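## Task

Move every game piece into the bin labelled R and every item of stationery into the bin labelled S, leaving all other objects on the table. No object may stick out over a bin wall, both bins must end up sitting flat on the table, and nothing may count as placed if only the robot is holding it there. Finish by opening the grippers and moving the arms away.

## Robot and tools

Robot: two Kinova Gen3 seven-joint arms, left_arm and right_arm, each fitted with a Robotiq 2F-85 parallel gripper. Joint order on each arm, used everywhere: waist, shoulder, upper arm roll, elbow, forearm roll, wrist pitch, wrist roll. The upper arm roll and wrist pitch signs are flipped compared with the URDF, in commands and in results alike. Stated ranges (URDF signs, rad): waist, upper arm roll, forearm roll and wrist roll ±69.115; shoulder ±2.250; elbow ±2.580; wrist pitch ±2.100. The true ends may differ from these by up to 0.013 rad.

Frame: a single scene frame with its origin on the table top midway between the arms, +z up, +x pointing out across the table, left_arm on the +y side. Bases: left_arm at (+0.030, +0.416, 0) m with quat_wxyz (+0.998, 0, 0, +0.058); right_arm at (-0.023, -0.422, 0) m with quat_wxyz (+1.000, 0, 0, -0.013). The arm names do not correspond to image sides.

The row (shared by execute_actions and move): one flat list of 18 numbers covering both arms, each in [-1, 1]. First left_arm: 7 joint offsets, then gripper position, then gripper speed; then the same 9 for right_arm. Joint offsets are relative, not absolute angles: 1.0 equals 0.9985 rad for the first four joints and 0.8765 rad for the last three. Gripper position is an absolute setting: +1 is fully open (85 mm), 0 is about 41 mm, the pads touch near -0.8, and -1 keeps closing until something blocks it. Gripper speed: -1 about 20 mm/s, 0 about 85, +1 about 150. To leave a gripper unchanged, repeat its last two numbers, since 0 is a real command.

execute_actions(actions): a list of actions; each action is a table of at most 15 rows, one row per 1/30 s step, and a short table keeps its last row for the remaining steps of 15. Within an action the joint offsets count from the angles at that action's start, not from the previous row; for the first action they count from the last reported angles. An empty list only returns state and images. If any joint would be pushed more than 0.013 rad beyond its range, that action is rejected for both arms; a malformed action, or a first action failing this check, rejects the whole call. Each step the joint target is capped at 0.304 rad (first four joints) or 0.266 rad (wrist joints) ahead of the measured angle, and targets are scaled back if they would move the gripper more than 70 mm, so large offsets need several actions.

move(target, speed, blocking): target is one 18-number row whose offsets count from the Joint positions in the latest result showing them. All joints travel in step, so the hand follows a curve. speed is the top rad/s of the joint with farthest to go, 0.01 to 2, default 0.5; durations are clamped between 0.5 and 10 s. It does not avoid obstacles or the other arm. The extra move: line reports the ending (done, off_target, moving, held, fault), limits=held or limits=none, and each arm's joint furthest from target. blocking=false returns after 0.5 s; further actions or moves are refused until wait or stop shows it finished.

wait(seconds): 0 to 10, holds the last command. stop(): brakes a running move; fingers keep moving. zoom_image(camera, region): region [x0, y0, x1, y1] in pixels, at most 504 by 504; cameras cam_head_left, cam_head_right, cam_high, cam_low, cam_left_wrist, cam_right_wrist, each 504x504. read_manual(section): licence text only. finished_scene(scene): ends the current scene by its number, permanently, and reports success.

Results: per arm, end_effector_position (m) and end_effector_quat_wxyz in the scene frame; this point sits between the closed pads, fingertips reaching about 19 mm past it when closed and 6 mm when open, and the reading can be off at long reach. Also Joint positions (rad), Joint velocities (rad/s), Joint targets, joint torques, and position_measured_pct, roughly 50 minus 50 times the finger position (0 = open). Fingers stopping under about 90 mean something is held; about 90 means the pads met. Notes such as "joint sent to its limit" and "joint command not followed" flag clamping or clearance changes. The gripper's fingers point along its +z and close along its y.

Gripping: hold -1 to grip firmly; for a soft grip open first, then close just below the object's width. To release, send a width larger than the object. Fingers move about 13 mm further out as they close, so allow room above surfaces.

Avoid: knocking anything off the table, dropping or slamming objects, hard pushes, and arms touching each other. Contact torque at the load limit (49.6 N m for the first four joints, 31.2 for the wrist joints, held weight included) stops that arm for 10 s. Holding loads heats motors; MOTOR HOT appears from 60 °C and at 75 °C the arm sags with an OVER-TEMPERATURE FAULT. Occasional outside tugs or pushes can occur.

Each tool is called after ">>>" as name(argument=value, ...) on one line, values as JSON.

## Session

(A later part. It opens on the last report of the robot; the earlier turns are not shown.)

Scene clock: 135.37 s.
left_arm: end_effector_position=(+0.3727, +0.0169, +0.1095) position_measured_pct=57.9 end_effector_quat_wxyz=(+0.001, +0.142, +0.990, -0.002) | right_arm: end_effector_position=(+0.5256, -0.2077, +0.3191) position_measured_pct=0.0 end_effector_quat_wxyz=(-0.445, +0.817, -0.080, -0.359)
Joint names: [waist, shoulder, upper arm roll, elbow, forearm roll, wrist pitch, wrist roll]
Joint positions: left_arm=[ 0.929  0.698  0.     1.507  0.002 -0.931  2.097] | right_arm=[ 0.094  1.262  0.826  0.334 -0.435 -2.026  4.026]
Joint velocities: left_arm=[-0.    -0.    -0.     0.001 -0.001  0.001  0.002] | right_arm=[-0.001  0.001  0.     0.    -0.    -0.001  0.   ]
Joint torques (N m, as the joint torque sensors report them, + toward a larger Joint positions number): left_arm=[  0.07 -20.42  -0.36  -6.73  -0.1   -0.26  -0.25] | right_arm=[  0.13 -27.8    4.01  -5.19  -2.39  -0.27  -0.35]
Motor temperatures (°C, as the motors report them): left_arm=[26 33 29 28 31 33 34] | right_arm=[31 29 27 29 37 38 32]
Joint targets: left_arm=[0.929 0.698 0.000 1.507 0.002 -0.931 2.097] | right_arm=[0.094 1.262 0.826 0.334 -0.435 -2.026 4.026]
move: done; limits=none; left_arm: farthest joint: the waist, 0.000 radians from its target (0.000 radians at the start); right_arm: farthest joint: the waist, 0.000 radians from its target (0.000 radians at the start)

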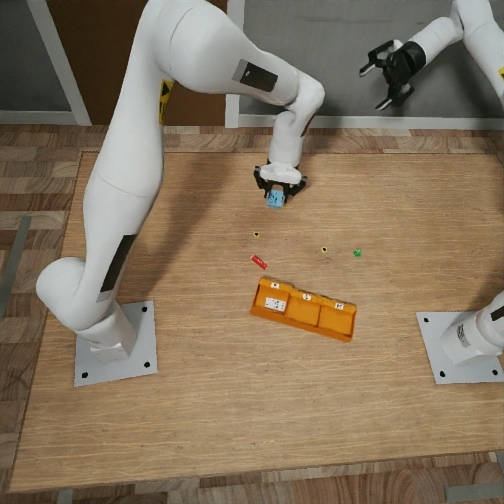

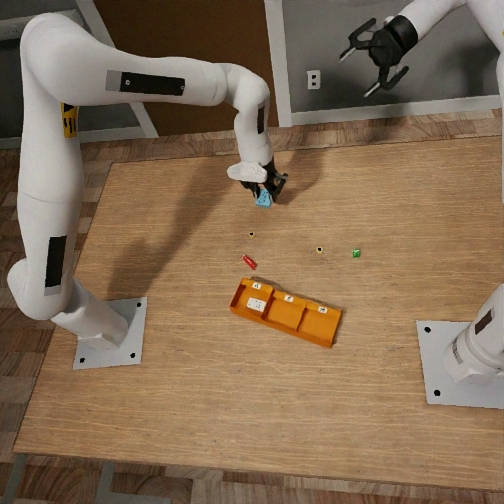

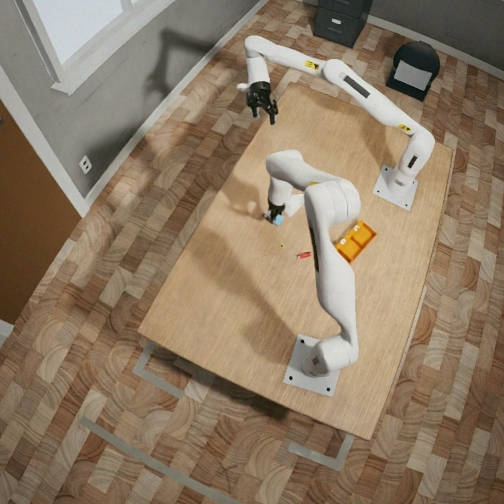

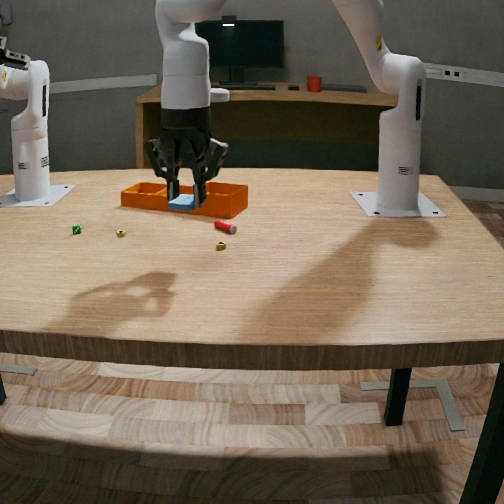

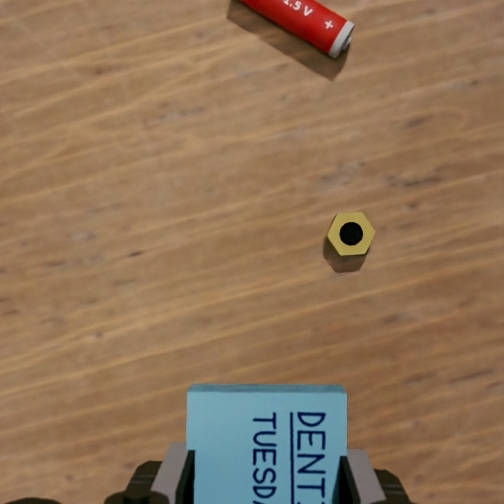

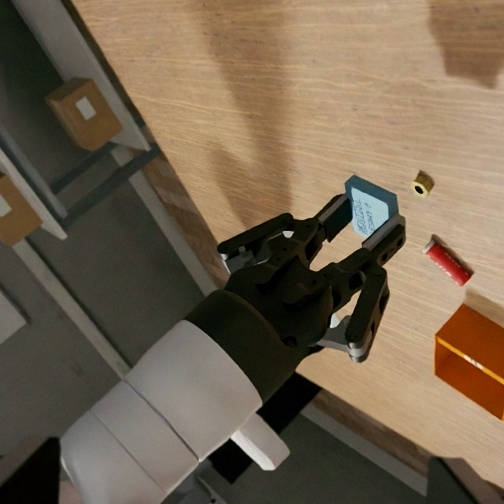

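>>> move(target=[0.615,-0.118,0,0.241,0,0.134,0.593,-1,0.5, 0,0,0,0,0,0,0,1,0], speed=0.7)

Scene clock: 143.67 s.
left_arm: end_effector_position=(+0.0709, -0.0420, +0.1094) position_measured_pct=57.9 end_effector_quat_wxyz=(-0.001, +0.188, +0.982, -0.000) | right_arm: end_effector_position=(+0.5256, -0.2077, +0.3191) position_measured_pct=0.0 end_effector_quat_wxyz=(-0.445, +0.817, -0.080, -0.359)
Joint names: [waist, shoulder, upper arm roll, elbow, forearm roll, wrist pitch, wrist roll]
Joint positions: left_arm=[ 1.543  0.58   0.     1.748  0.002 -0.814  2.617] | right_arm=[ 0.094  1.262  0.826  0.334 -0.435 -2.026  4.026]
Joint velocities: left_arm=[ 0.002  0.     0.    -0.001  0.    -0.    -0.001] | right_arm=[-0.     0.     0.     0.001 -0.001  0.     0.   ]
Joint torques (N m, as the joint torque sensors report them, + toward a larger Joint positions number): left_arm=[  0.06 -17.71  -0.27  -5.96  -0.17  -0.13  -0.21] | right_arm=[  0.13 -27.67   4.17  -5.29  -2.37  -0.32  -0.39]
Motor temperatures (°C, as the motors report them): left_arm=[26 34 29 28 31 33 34] | right_arm=[31 30 27 29 37 38 32]
Joint targets: left_arm=[1.543 0.580 0.000 1.748 0.002 -0.814 2.617] | right_arm=[0.094 1.262 0.826 0.334 -0.435 -2.026 4.026]
move: done; limits=none; left_arm: farthest joint: the waist, 0.000 radians from its target (0.614 radians at the start); right_arm: farthest joint: the waist, 0.000 radians from its target (0.000 radians at the start)

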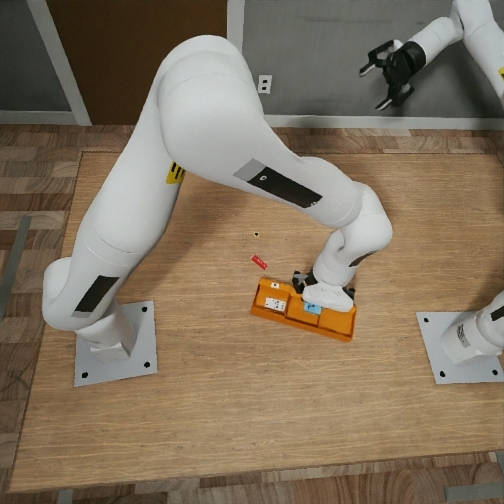

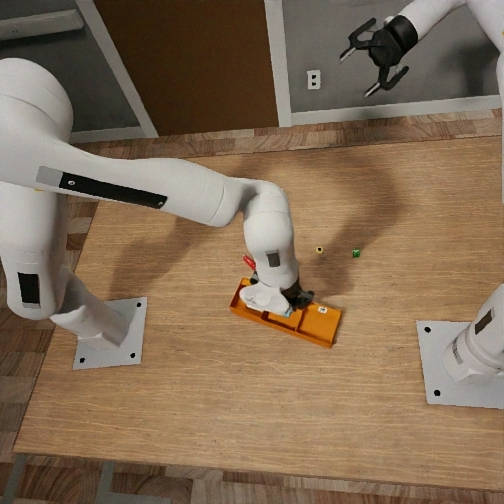

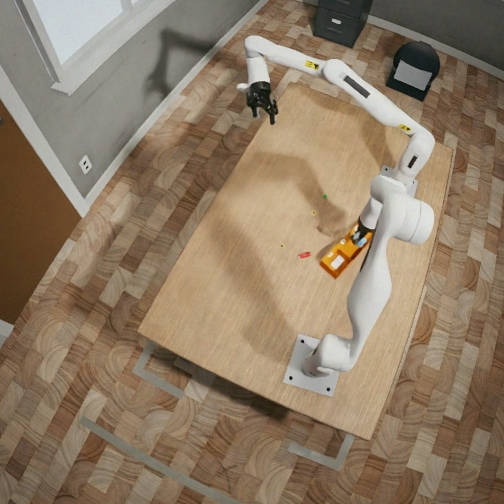

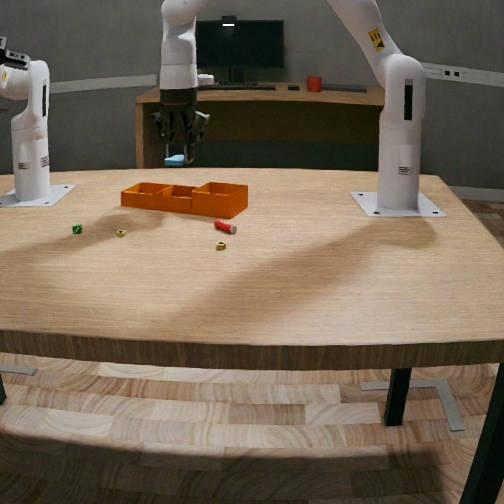

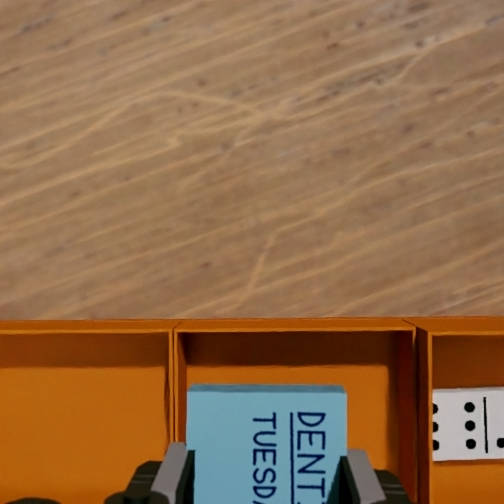

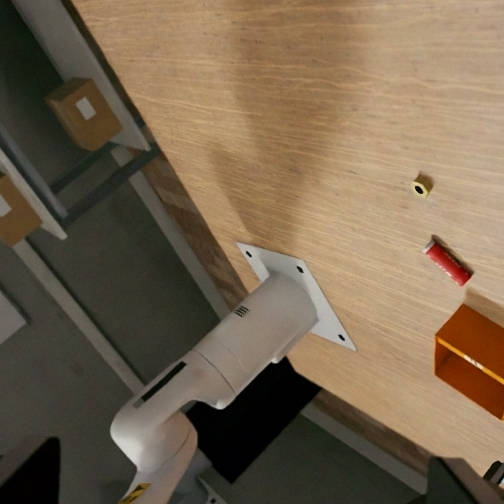

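>>> move(target=[-0.011,0.116,0,0.083,0,0.227,-0.012,-1,0.5, 0,0,0,0,0,0,0,1,0], speed=0.3)

Scene clock: 151.87 s.
left_arm: end_effector_position=(+0.0748, -0.0337, +0.0397) position_measured_pct=57.9 end_effector_quat_wxyz=(-0.001, +0.188, +0.982, -0.000) | right_arm: end_effector_position=(+0.5256, -0.2077, +0.3191) position_measured_pct=0.0 end_effector_quat_wxyz=(-0.445, +0.817, -0.080, -0.359)
Joint names: [waist, shoulder, upper arm roll, elbow, forearm roll, wrist pitch, wrist roll]
Joint positions: left_arm=[ 1.532  0.696  0.     1.831  0.002 -0.615  2.607] | right_arm=[ 0.094  1.262  0.826  0.334 -0.435 -2.026  4.026]
Joint velocities: left_arm=[-0.001  0.005 -0.001  0.     0.001  0.     0.   ] | right_arm=[ 0.     0.001  0.    -0.001  0.    -0.002  0.   ]
Joint torques (N m, as the joint torque sensors report them, + toward a larger Joint positions number): left_arm=[  0.07 -18.45  -0.34  -4.61  -0.15  -0.28  -0.25] | right_arm=[  0.19 -27.72   4.11  -5.22  -2.39  -0.47  -0.28]
Motor temperatures (°C, as the motors report them): left_arm=[26 34 29 28 31 33 34] | right_arm=[31 30 27 29 37 38 32]
Joint targets: left_arm=[1.532 0.696 0.000 1.831 0.002 -0.615 2.607] | right_arm=[0.094 1.262 0.826 0.334 -0.435 -2.026 4.026]
move: done; limits=none; left_arm: farthest joint: the waist, 0.000 radians from its target (0.011 radians at the start); right_arm: farthest joint: the waist, 0.000 radians from its target (0.000 radians at the start)

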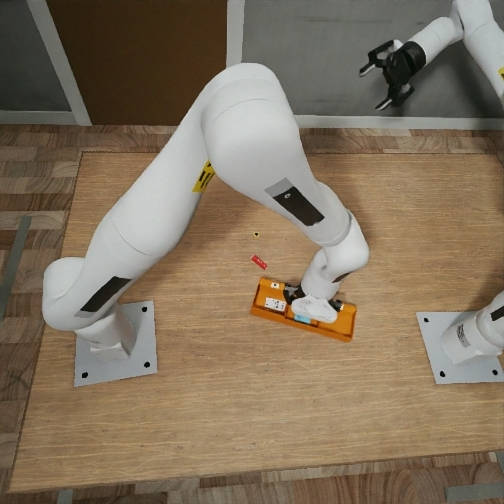

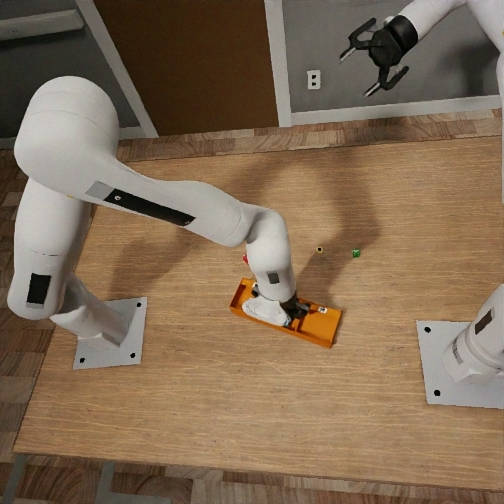

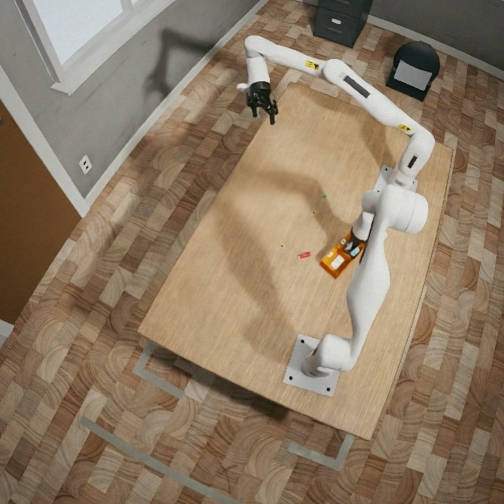

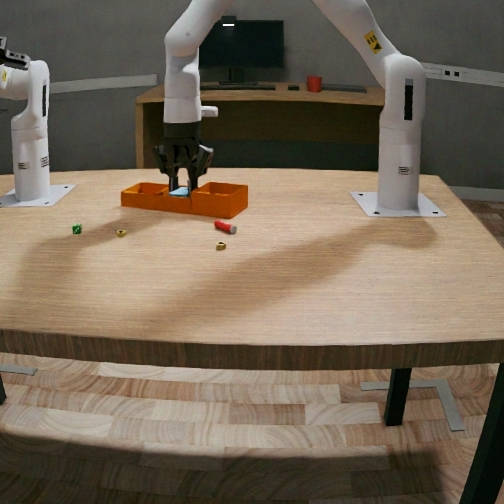

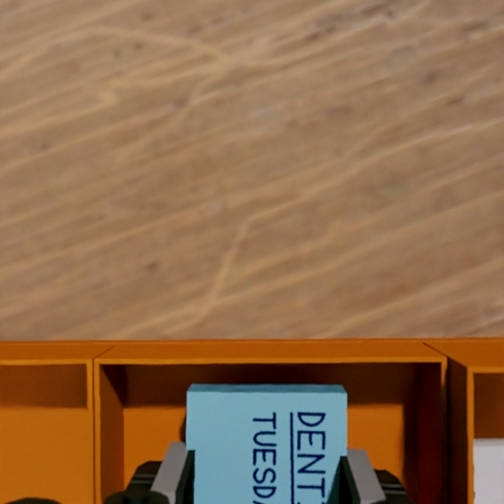

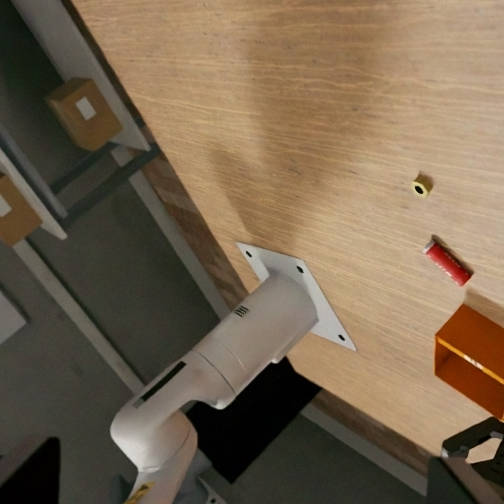

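>>> move(target=[0,0.02,0,0.012,0,0.039,0,-1,0.5, 0,0,0,0,0,0,0,1,0], speed=0.1)

Scene clock: 157.53 s.
left_arm: end_effector_position=(+0.0746, -0.0326, +0.0286) position_measured_pct=57.9 end_effector_quat_wxyz=(-0.000, +0.188, +0.982, -0.001) | right_arm: end_effector_position=(+0.5256, -0.2077, +0.3191) position_measured_pct=0.0 end_effector_quat_wxyz=(-0.445, +0.817, -0.080, -0.359)
Joint names: [waist, shoulder, upper arm roll, elbow, forearm roll, wrist pitch, wrist roll]
Joint positions: left_arm=[ 1.532  0.716  0.     1.843  0.002 -0.581  2.607] | right_arm=[ 0.094  1.262  0.826  0.334 -0.435 -2.026  4.026]
Joint velocities: left_arm=[-0.     0.002  0.001  0.    -0.001  0.001  0.001] | right_arm=[-0.    -0.001 -0.    -0.    -0.001 -0.001 -0.   ]
Joint torques (N m, as the joint torque sensors report them, + toward a larger Joint positions number): left_arm=[  0.1  -18.46  -0.24  -4.55  -0.13  -0.4   -0.29] | right_arm=[  0.05 -27.72   3.89  -5.28  -2.44  -0.42  -0.31]
Motor temperatures (°C, as the motors report them): left_arm=[26 34 29 28 31 33 34] | right_arm=[31 30 27 29 37 38 32]
Joint targets: left_arm=[1.532 0.716 0.000 1.843 0.002 -0.581 2.607] | right_arm=[0.094 1.262 0.826 0.334 -0.435 -2.026 4.026]
move: done; limits=none; left_arm: farthest joint: the waist, 0.000 radians from its target (0.000 radians at the start); right_arm: farthest joint: the waist, 0.000 radians from its target (0.000 radians at the start)

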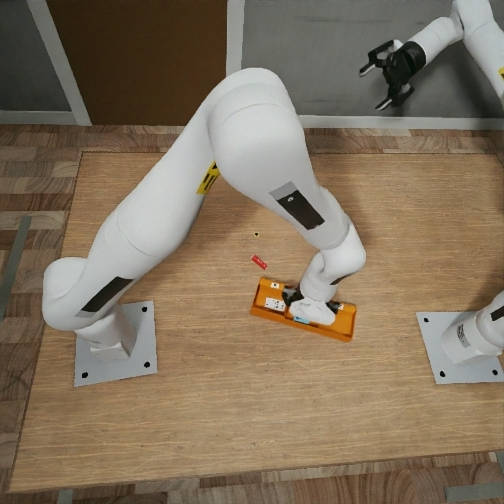

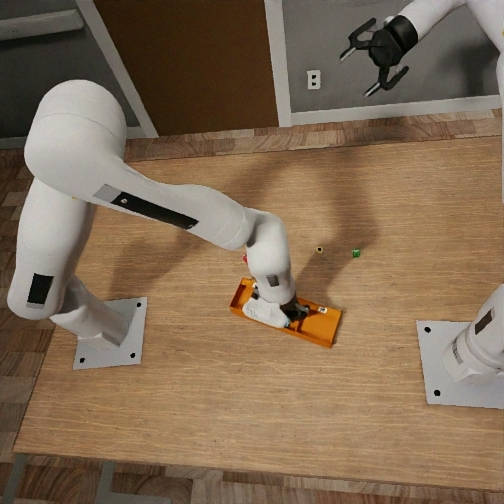

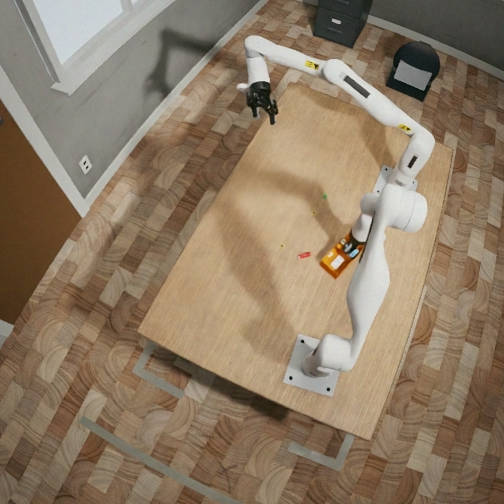

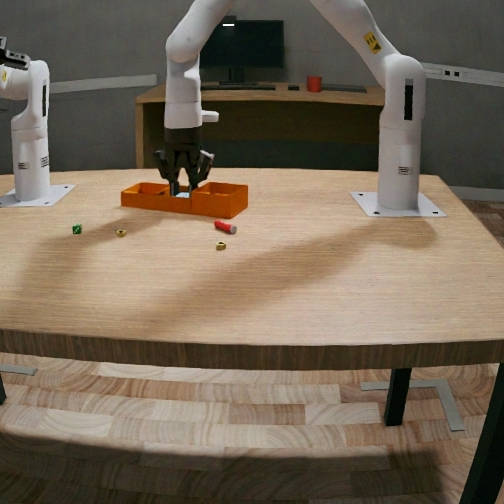

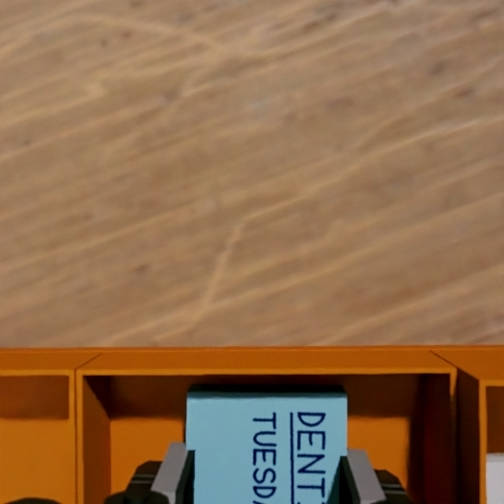

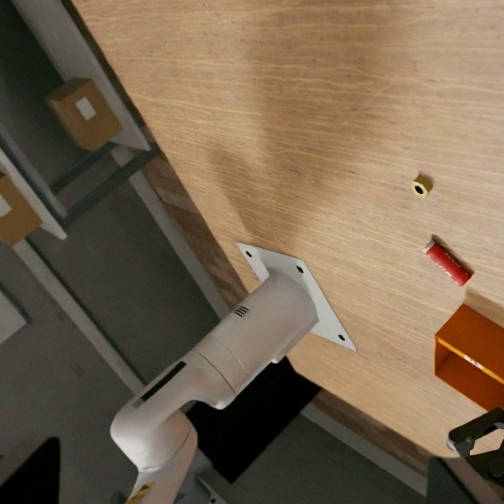

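>>> execute_actions(actions=[[[0,0,0,0,0,0,0,0.02,0.3, 0,0,0,0,0,0,0,1,0]]])

>>> move(target=[0,-0.136,0,-0.095,0,-0.266,0,0.02,0.3, 0.5,0,0,0,0,0,0,1,0], speed=0.5)

>>> move(target=[-0.204,0.357,0,-0.781,0,-0.483,-0.122,0.3,0.3, 0,0,0,0,0,0,0,1,0], speed=0.8)

Scene clock: 167.50 s.
left_arm: end_effector_position=(+0.0746, -0.0326, +0.0286) position_measured_pct=49.2 end_effector_quat_wxyz=(-0.000, +0.188, +0.982, -0.001) | right_arm: end_effector_position=(+0.5256, -0.2077, +0.3191) position_measured_pct=0.0 end_effector_quat_wxyz=(-0.445, +0.817, -0.080, -0.359)
Joint names: [waist, shoulder, upper arm roll, elbow, forearm roll, wrist pitch, wrist roll]
Joint positions: left_arm=[ 1.532  0.716  0.     1.843  0.002 -0.581  2.607] | right_arm=[ 0.094  1.262  0.826  0.334 -0.435 -2.026  4.026]
Joint velocities: left_arm=[-0.    -0.     0.     0.001  0.     0.    -0.   ] | right_arm=[ 0.    -0.    -0.    -0.002  0.001 -0.     0.   ]
Joint torques (N m, as the joint torque sensors report them, + toward a larger Joint positions number): left_arm=[  0.14 -18.36  -0.37  -4.39  -0.15  -0.21  -0.25] | right_arm=[  0.16 -27.7    4.07  -5.25  -2.36  -0.44  -0.3 ]
Motor temperatures (°C, as the motors report them): left_arm=[26 34 29 28 31 33 34] | right_arm=[31 30 27 29 37 38 32]
Joint targets: left_arm=[1.532 0.716 0.000 1.843 0.002 -0.581 2.607] | right_arm=[0.094 1.262 0.826 0.334 -0.435 -2.026 4.026]

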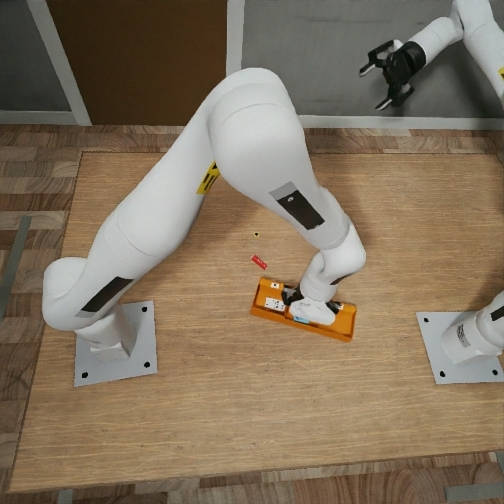

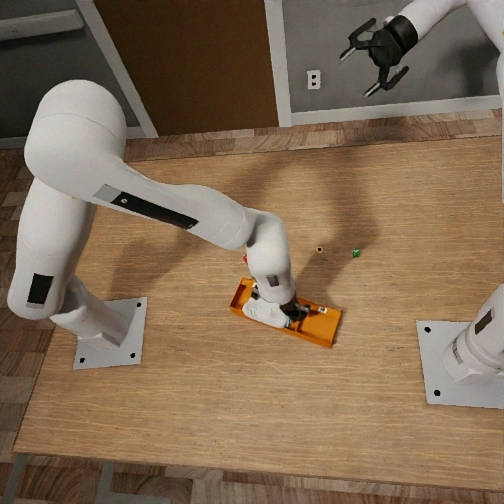

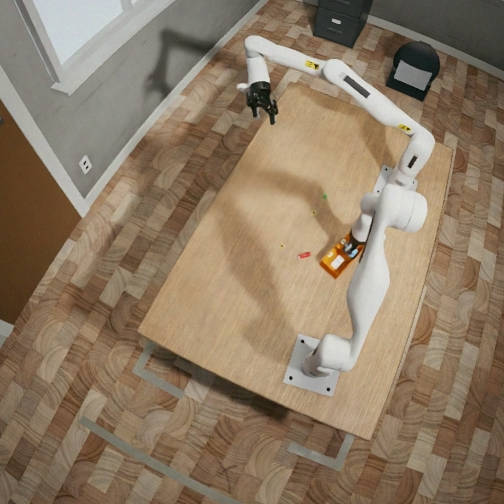

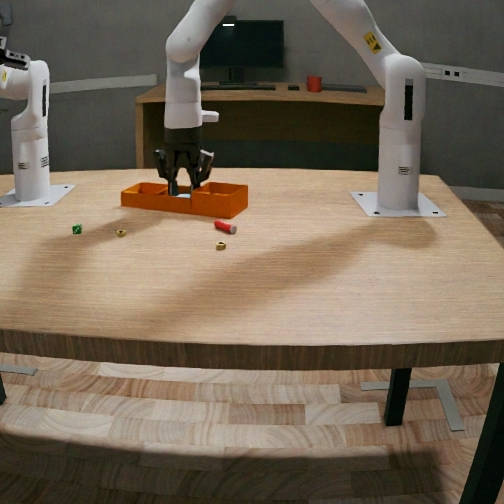

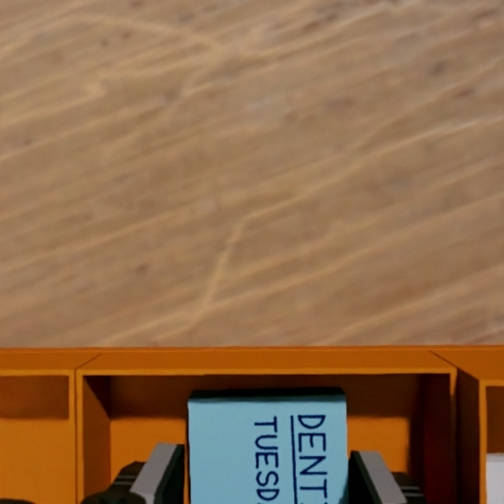

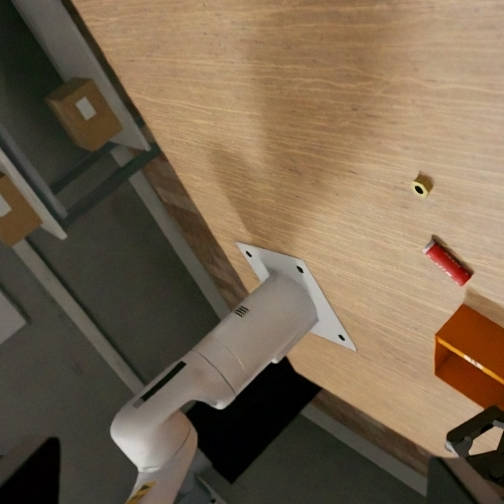

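Scene clock: 169.00 s.
left_arm: end_effector_position=(+0.0759, -0.0416, +0.1096) position_measured_pct=49.2 end_effector_quat_wxyz=(-0.001, +0.188, +0.982, -0.000) | right_arm: end_effector_position=(+0.5610, -0.4965, +0.3191) position_measured_pct=0.0 end_effector_quat_wxyz=(-0.520, +0.771, -0.280, -0.239)
Joint names: [waist, shoulder, upper arm roll, elbow, forearm roll, wrist pitch, wrist roll]
Joint positions: left_arm=[ 1.532  0.58   0.     1.748  0.002 -0.814  2.607] | right_arm=[ 0.593  1.262  0.826  0.334 -0.435 -2.026  4.026]
Joint velocities: left_arm=[ 0.001 -0.001 -0.001  0.    -0.     0.    -0.001] | right_arm=[ 0.002 -0.002  0.     0.     0.     0.001  0.   ]
Joint torques (N m, as the joint torque sensors report them, + toward a larger Joint positions number): left_arm=[  0.17 -17.76  -0.32  -5.98  -0.11  -0.15  -0.21] | right_arm=[ -0.04 -27.67   4.18  -5.12  -2.31  -0.44  -0.36]
Motor temperatures (°C, as the motors report them): left_arm=[26 34 29 28 31 33 34] | right_arm=[31 30 27 29 37 38 32]
Joint targets: left_arm=[1.532 0.580 0.000 1.748 0.002 -0.814 2.607] | right_arm=[0.593 1.262 0.826 0.334 -0.435 -2.026 4.026]
move: done; limits=none; left_arm: farthest joint: the waist, 0.000 radians from its target (0.000 radians at the start); right_arm: farthest joint: the waist, 0.000 radians from its target (0.499 radians at the start)

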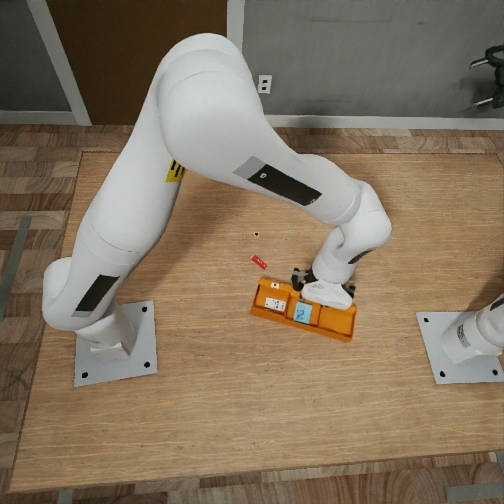

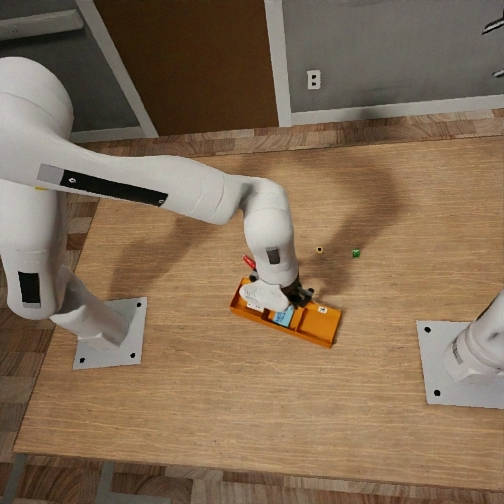

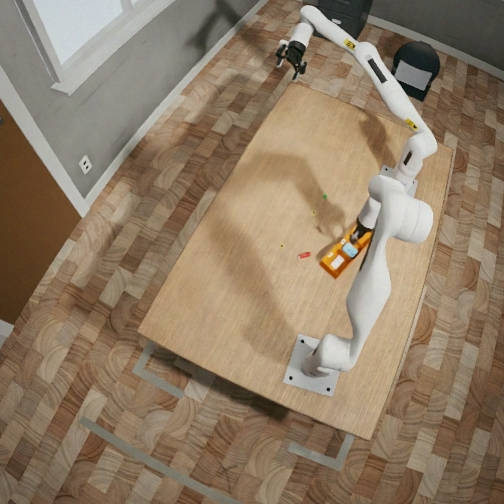

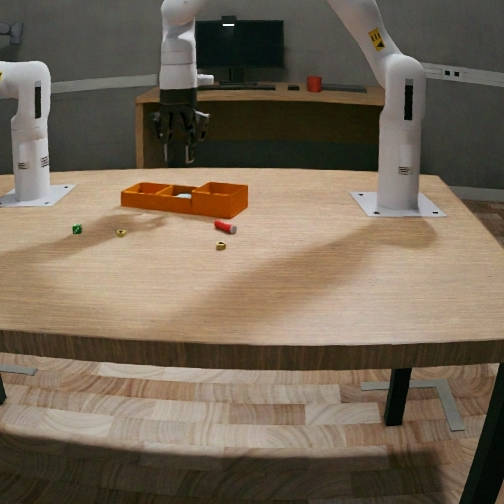

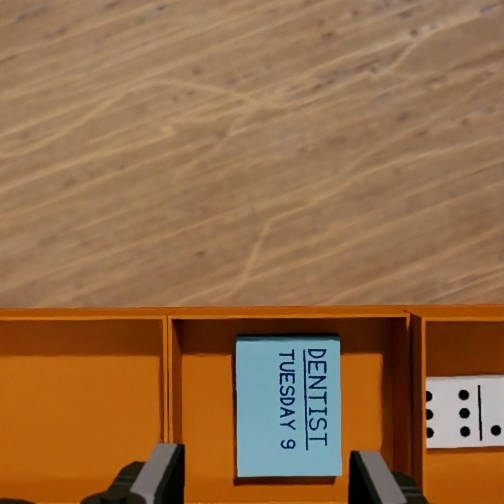

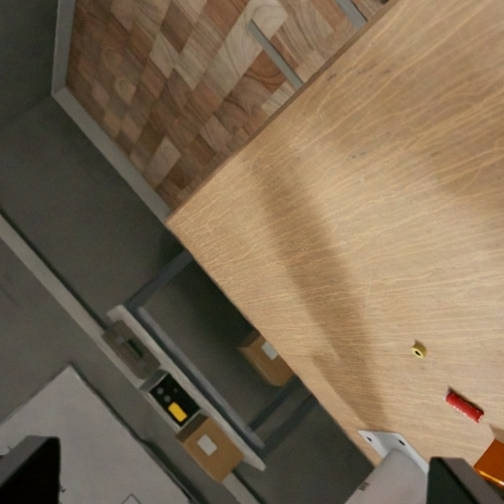

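Scene clock: 170.67 s.
left_arm: end_effector_position=(+0.2294, -0.1886, +0.1200) position_measured_pct=34.9 end_effector_quat_wxyz=(-0.001, +0.141, +0.990, -0.001) | right_arm: end_effector_position=(+0.5610, -0.4965, +0.3191) position_measured_pct=0.0 end_effector_quat_wxyz=(-0.520, +0.771, -0.280, -0.239)
Joint names: [waist, shoulder, upper arm roll, elbow, forearm roll, wrist pitch, wrist roll]
Joint positions: left_arm=[ 1.328  0.936  0.     0.968  0.002 -1.237  2.5  ] | right_arm=[ 0.593  1.262  0.826  0.334 -0.435 -2.026  4.026]
Joint velocities: left_arm=[-0.001  0.002 -0.     0.    -0.     0.     0.   ] | right_arm=[ 0.    -0.001 -0.     0.    -0.001  0.001  0.   ]
Joint torques (N m, as the joint torque sensors report them, + toward a larger Joint positions number): left_arm=[  0.25 -24.96  -0.48  -7.94  -0.16  -0.3   -0.28] | right_arm=[  0.19 -27.69   3.97  -5.19  -2.43  -0.45  -0.3 ]
Motor temperatures (°C, as the motors report them): left_arm=[26 34 29 28 31 33 34] | right_arm=[31 30 27 29 37 38 32]
Joint targets: left_arm=[1.328 0.936 0.000 0.968 0.002 -1.237 2.500] | right_arm=[0.593 1.262 0.826 0.334 -0.435 -2.026 4.026]
move: done; limits=none; left_arm: farthest joint: the waist, 0.000 radians from its target (0.204 radians at the start); right_arm: farthest joint: the waist, 0.000 radians from its target (0.000 radians at the start)

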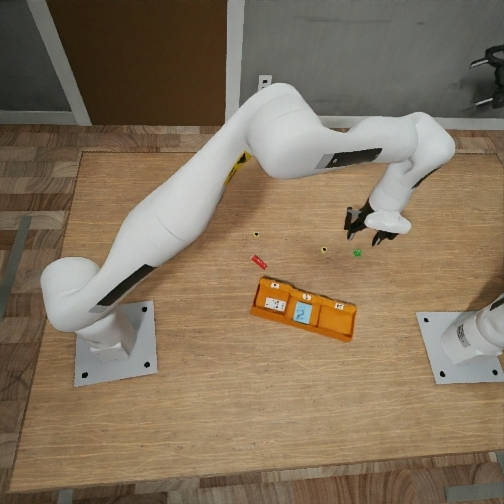

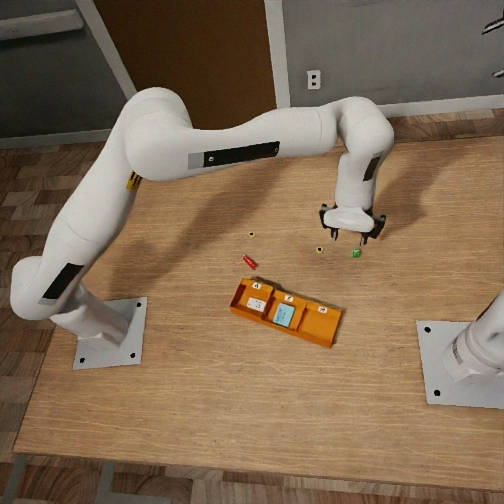

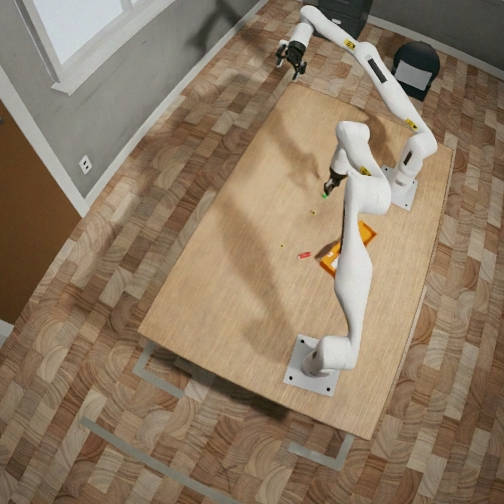

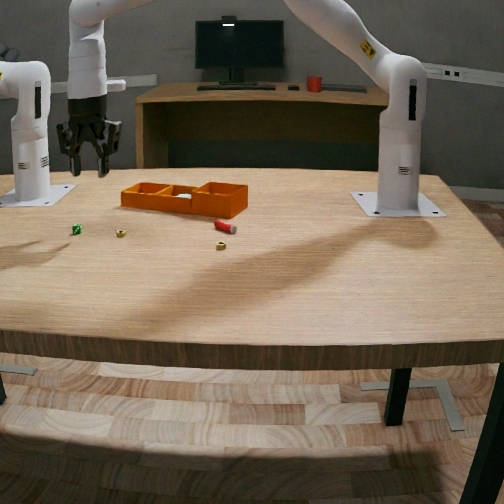

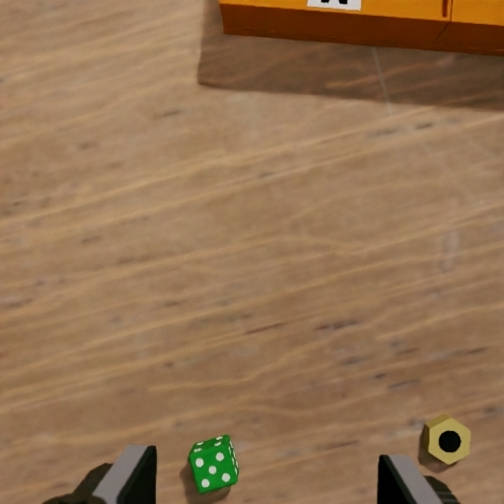

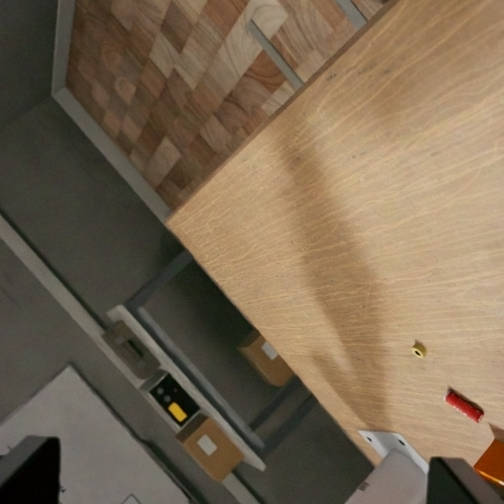

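>>> move(target=[-0.011,0.154,0,-0.134,0,0.022,0.194,-0.1,0.3, 0,0,0,0,0,0,0,1,0], speed=0.4)

Scene clock: 178.13 s.
left_arm: end_effector_position=(+0.2475, -0.2161, +0.0594) position_measured_pct=54.8 end_effector_quat_wxyz=(-0.001, +0.051, +0.999, -0.000) | right_arm: end_effector_position=(+0.5610, -0.4965, +0.3191) position_measured_pct=0.0 end_effector_quat_wxyz=(-0.520, +0.771, -0.280, -0.239)
Joint names: [waist, shoulder, upper arm roll, elbow, forearm roll, wrist pitch, wrist roll]
Joint positions: left_arm=[ 1.317  1.09   0.     0.834  0.002 -1.218  2.67 ] | right_arm=[ 0.593  1.262  0.826  0.334 -0.435 -2.026  4.026]
Joint velocities: left_arm=[ 0.     0.002  0.001 -0.001  0.001  0.    -0.   ] | right_arm=[-0.     0.     0.    -0.001 -0.    -0.001 -0.   ]
Joint torques (N m, as the joint torque sensors report them, + toward a larger Joint positions number): left_arm=[  0.14 -26.48  -0.5   -7.75  -0.16  -0.25  -0.26] | right_arm=[  0.15 -27.71   4.13  -5.15  -2.49  -0.36  -0.38]
Motor temperatures (°C, as the motors report them): left_arm=[26 34 29 28 31 33 34] | right_arm=[31 30 27 29 37 38 32]
Joint targets: left_arm=[1.317 1.090 0.000 0.834 0.002 -1.218 2.670] | right_arm=[0.593 1.262 0.826 0.334 -0.435 -2.026 4.026]
move: done; limits=none; left_arm: farthest joint: the waist, 0.000 radians from its target (0.011 radians at the start); right_arm: farthest joint: the waist, 0.000 radians from its target (0.000 radians at the start)

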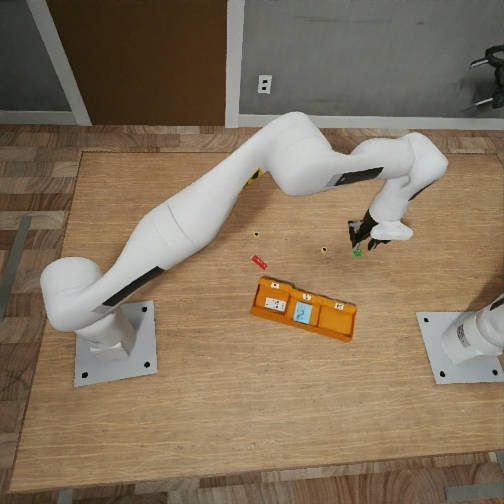

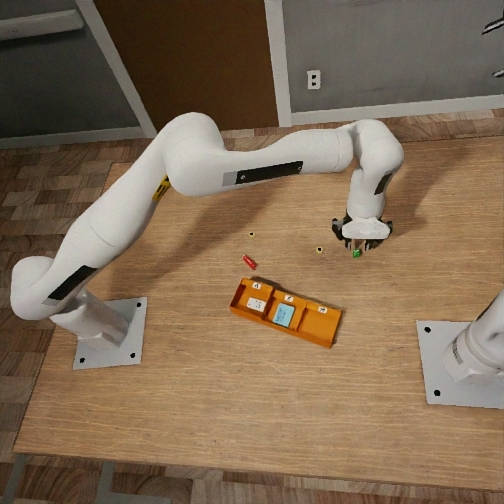

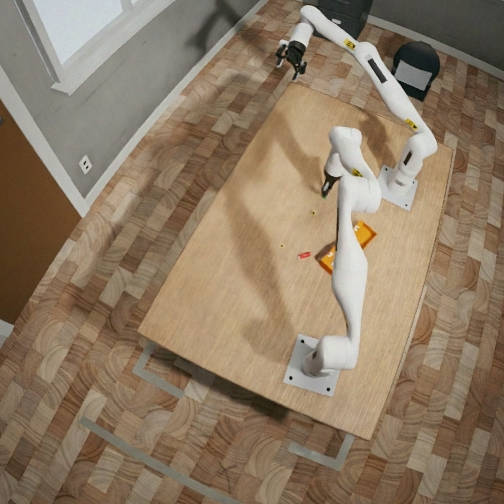

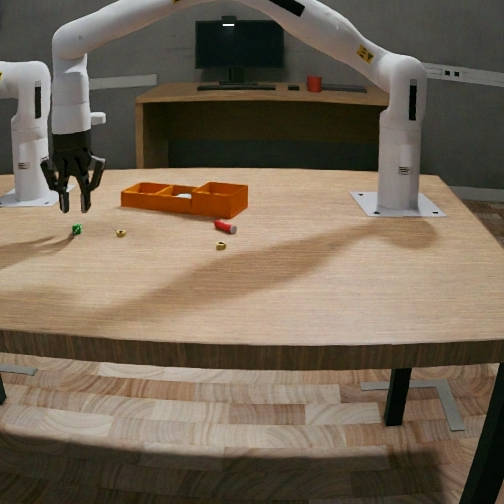

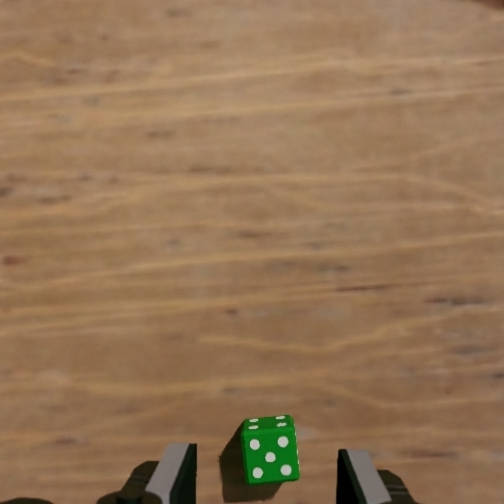

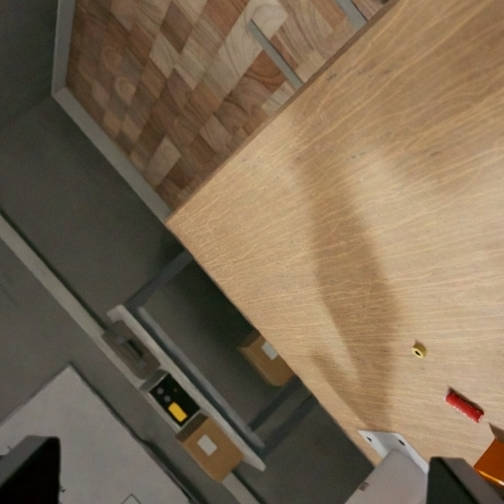

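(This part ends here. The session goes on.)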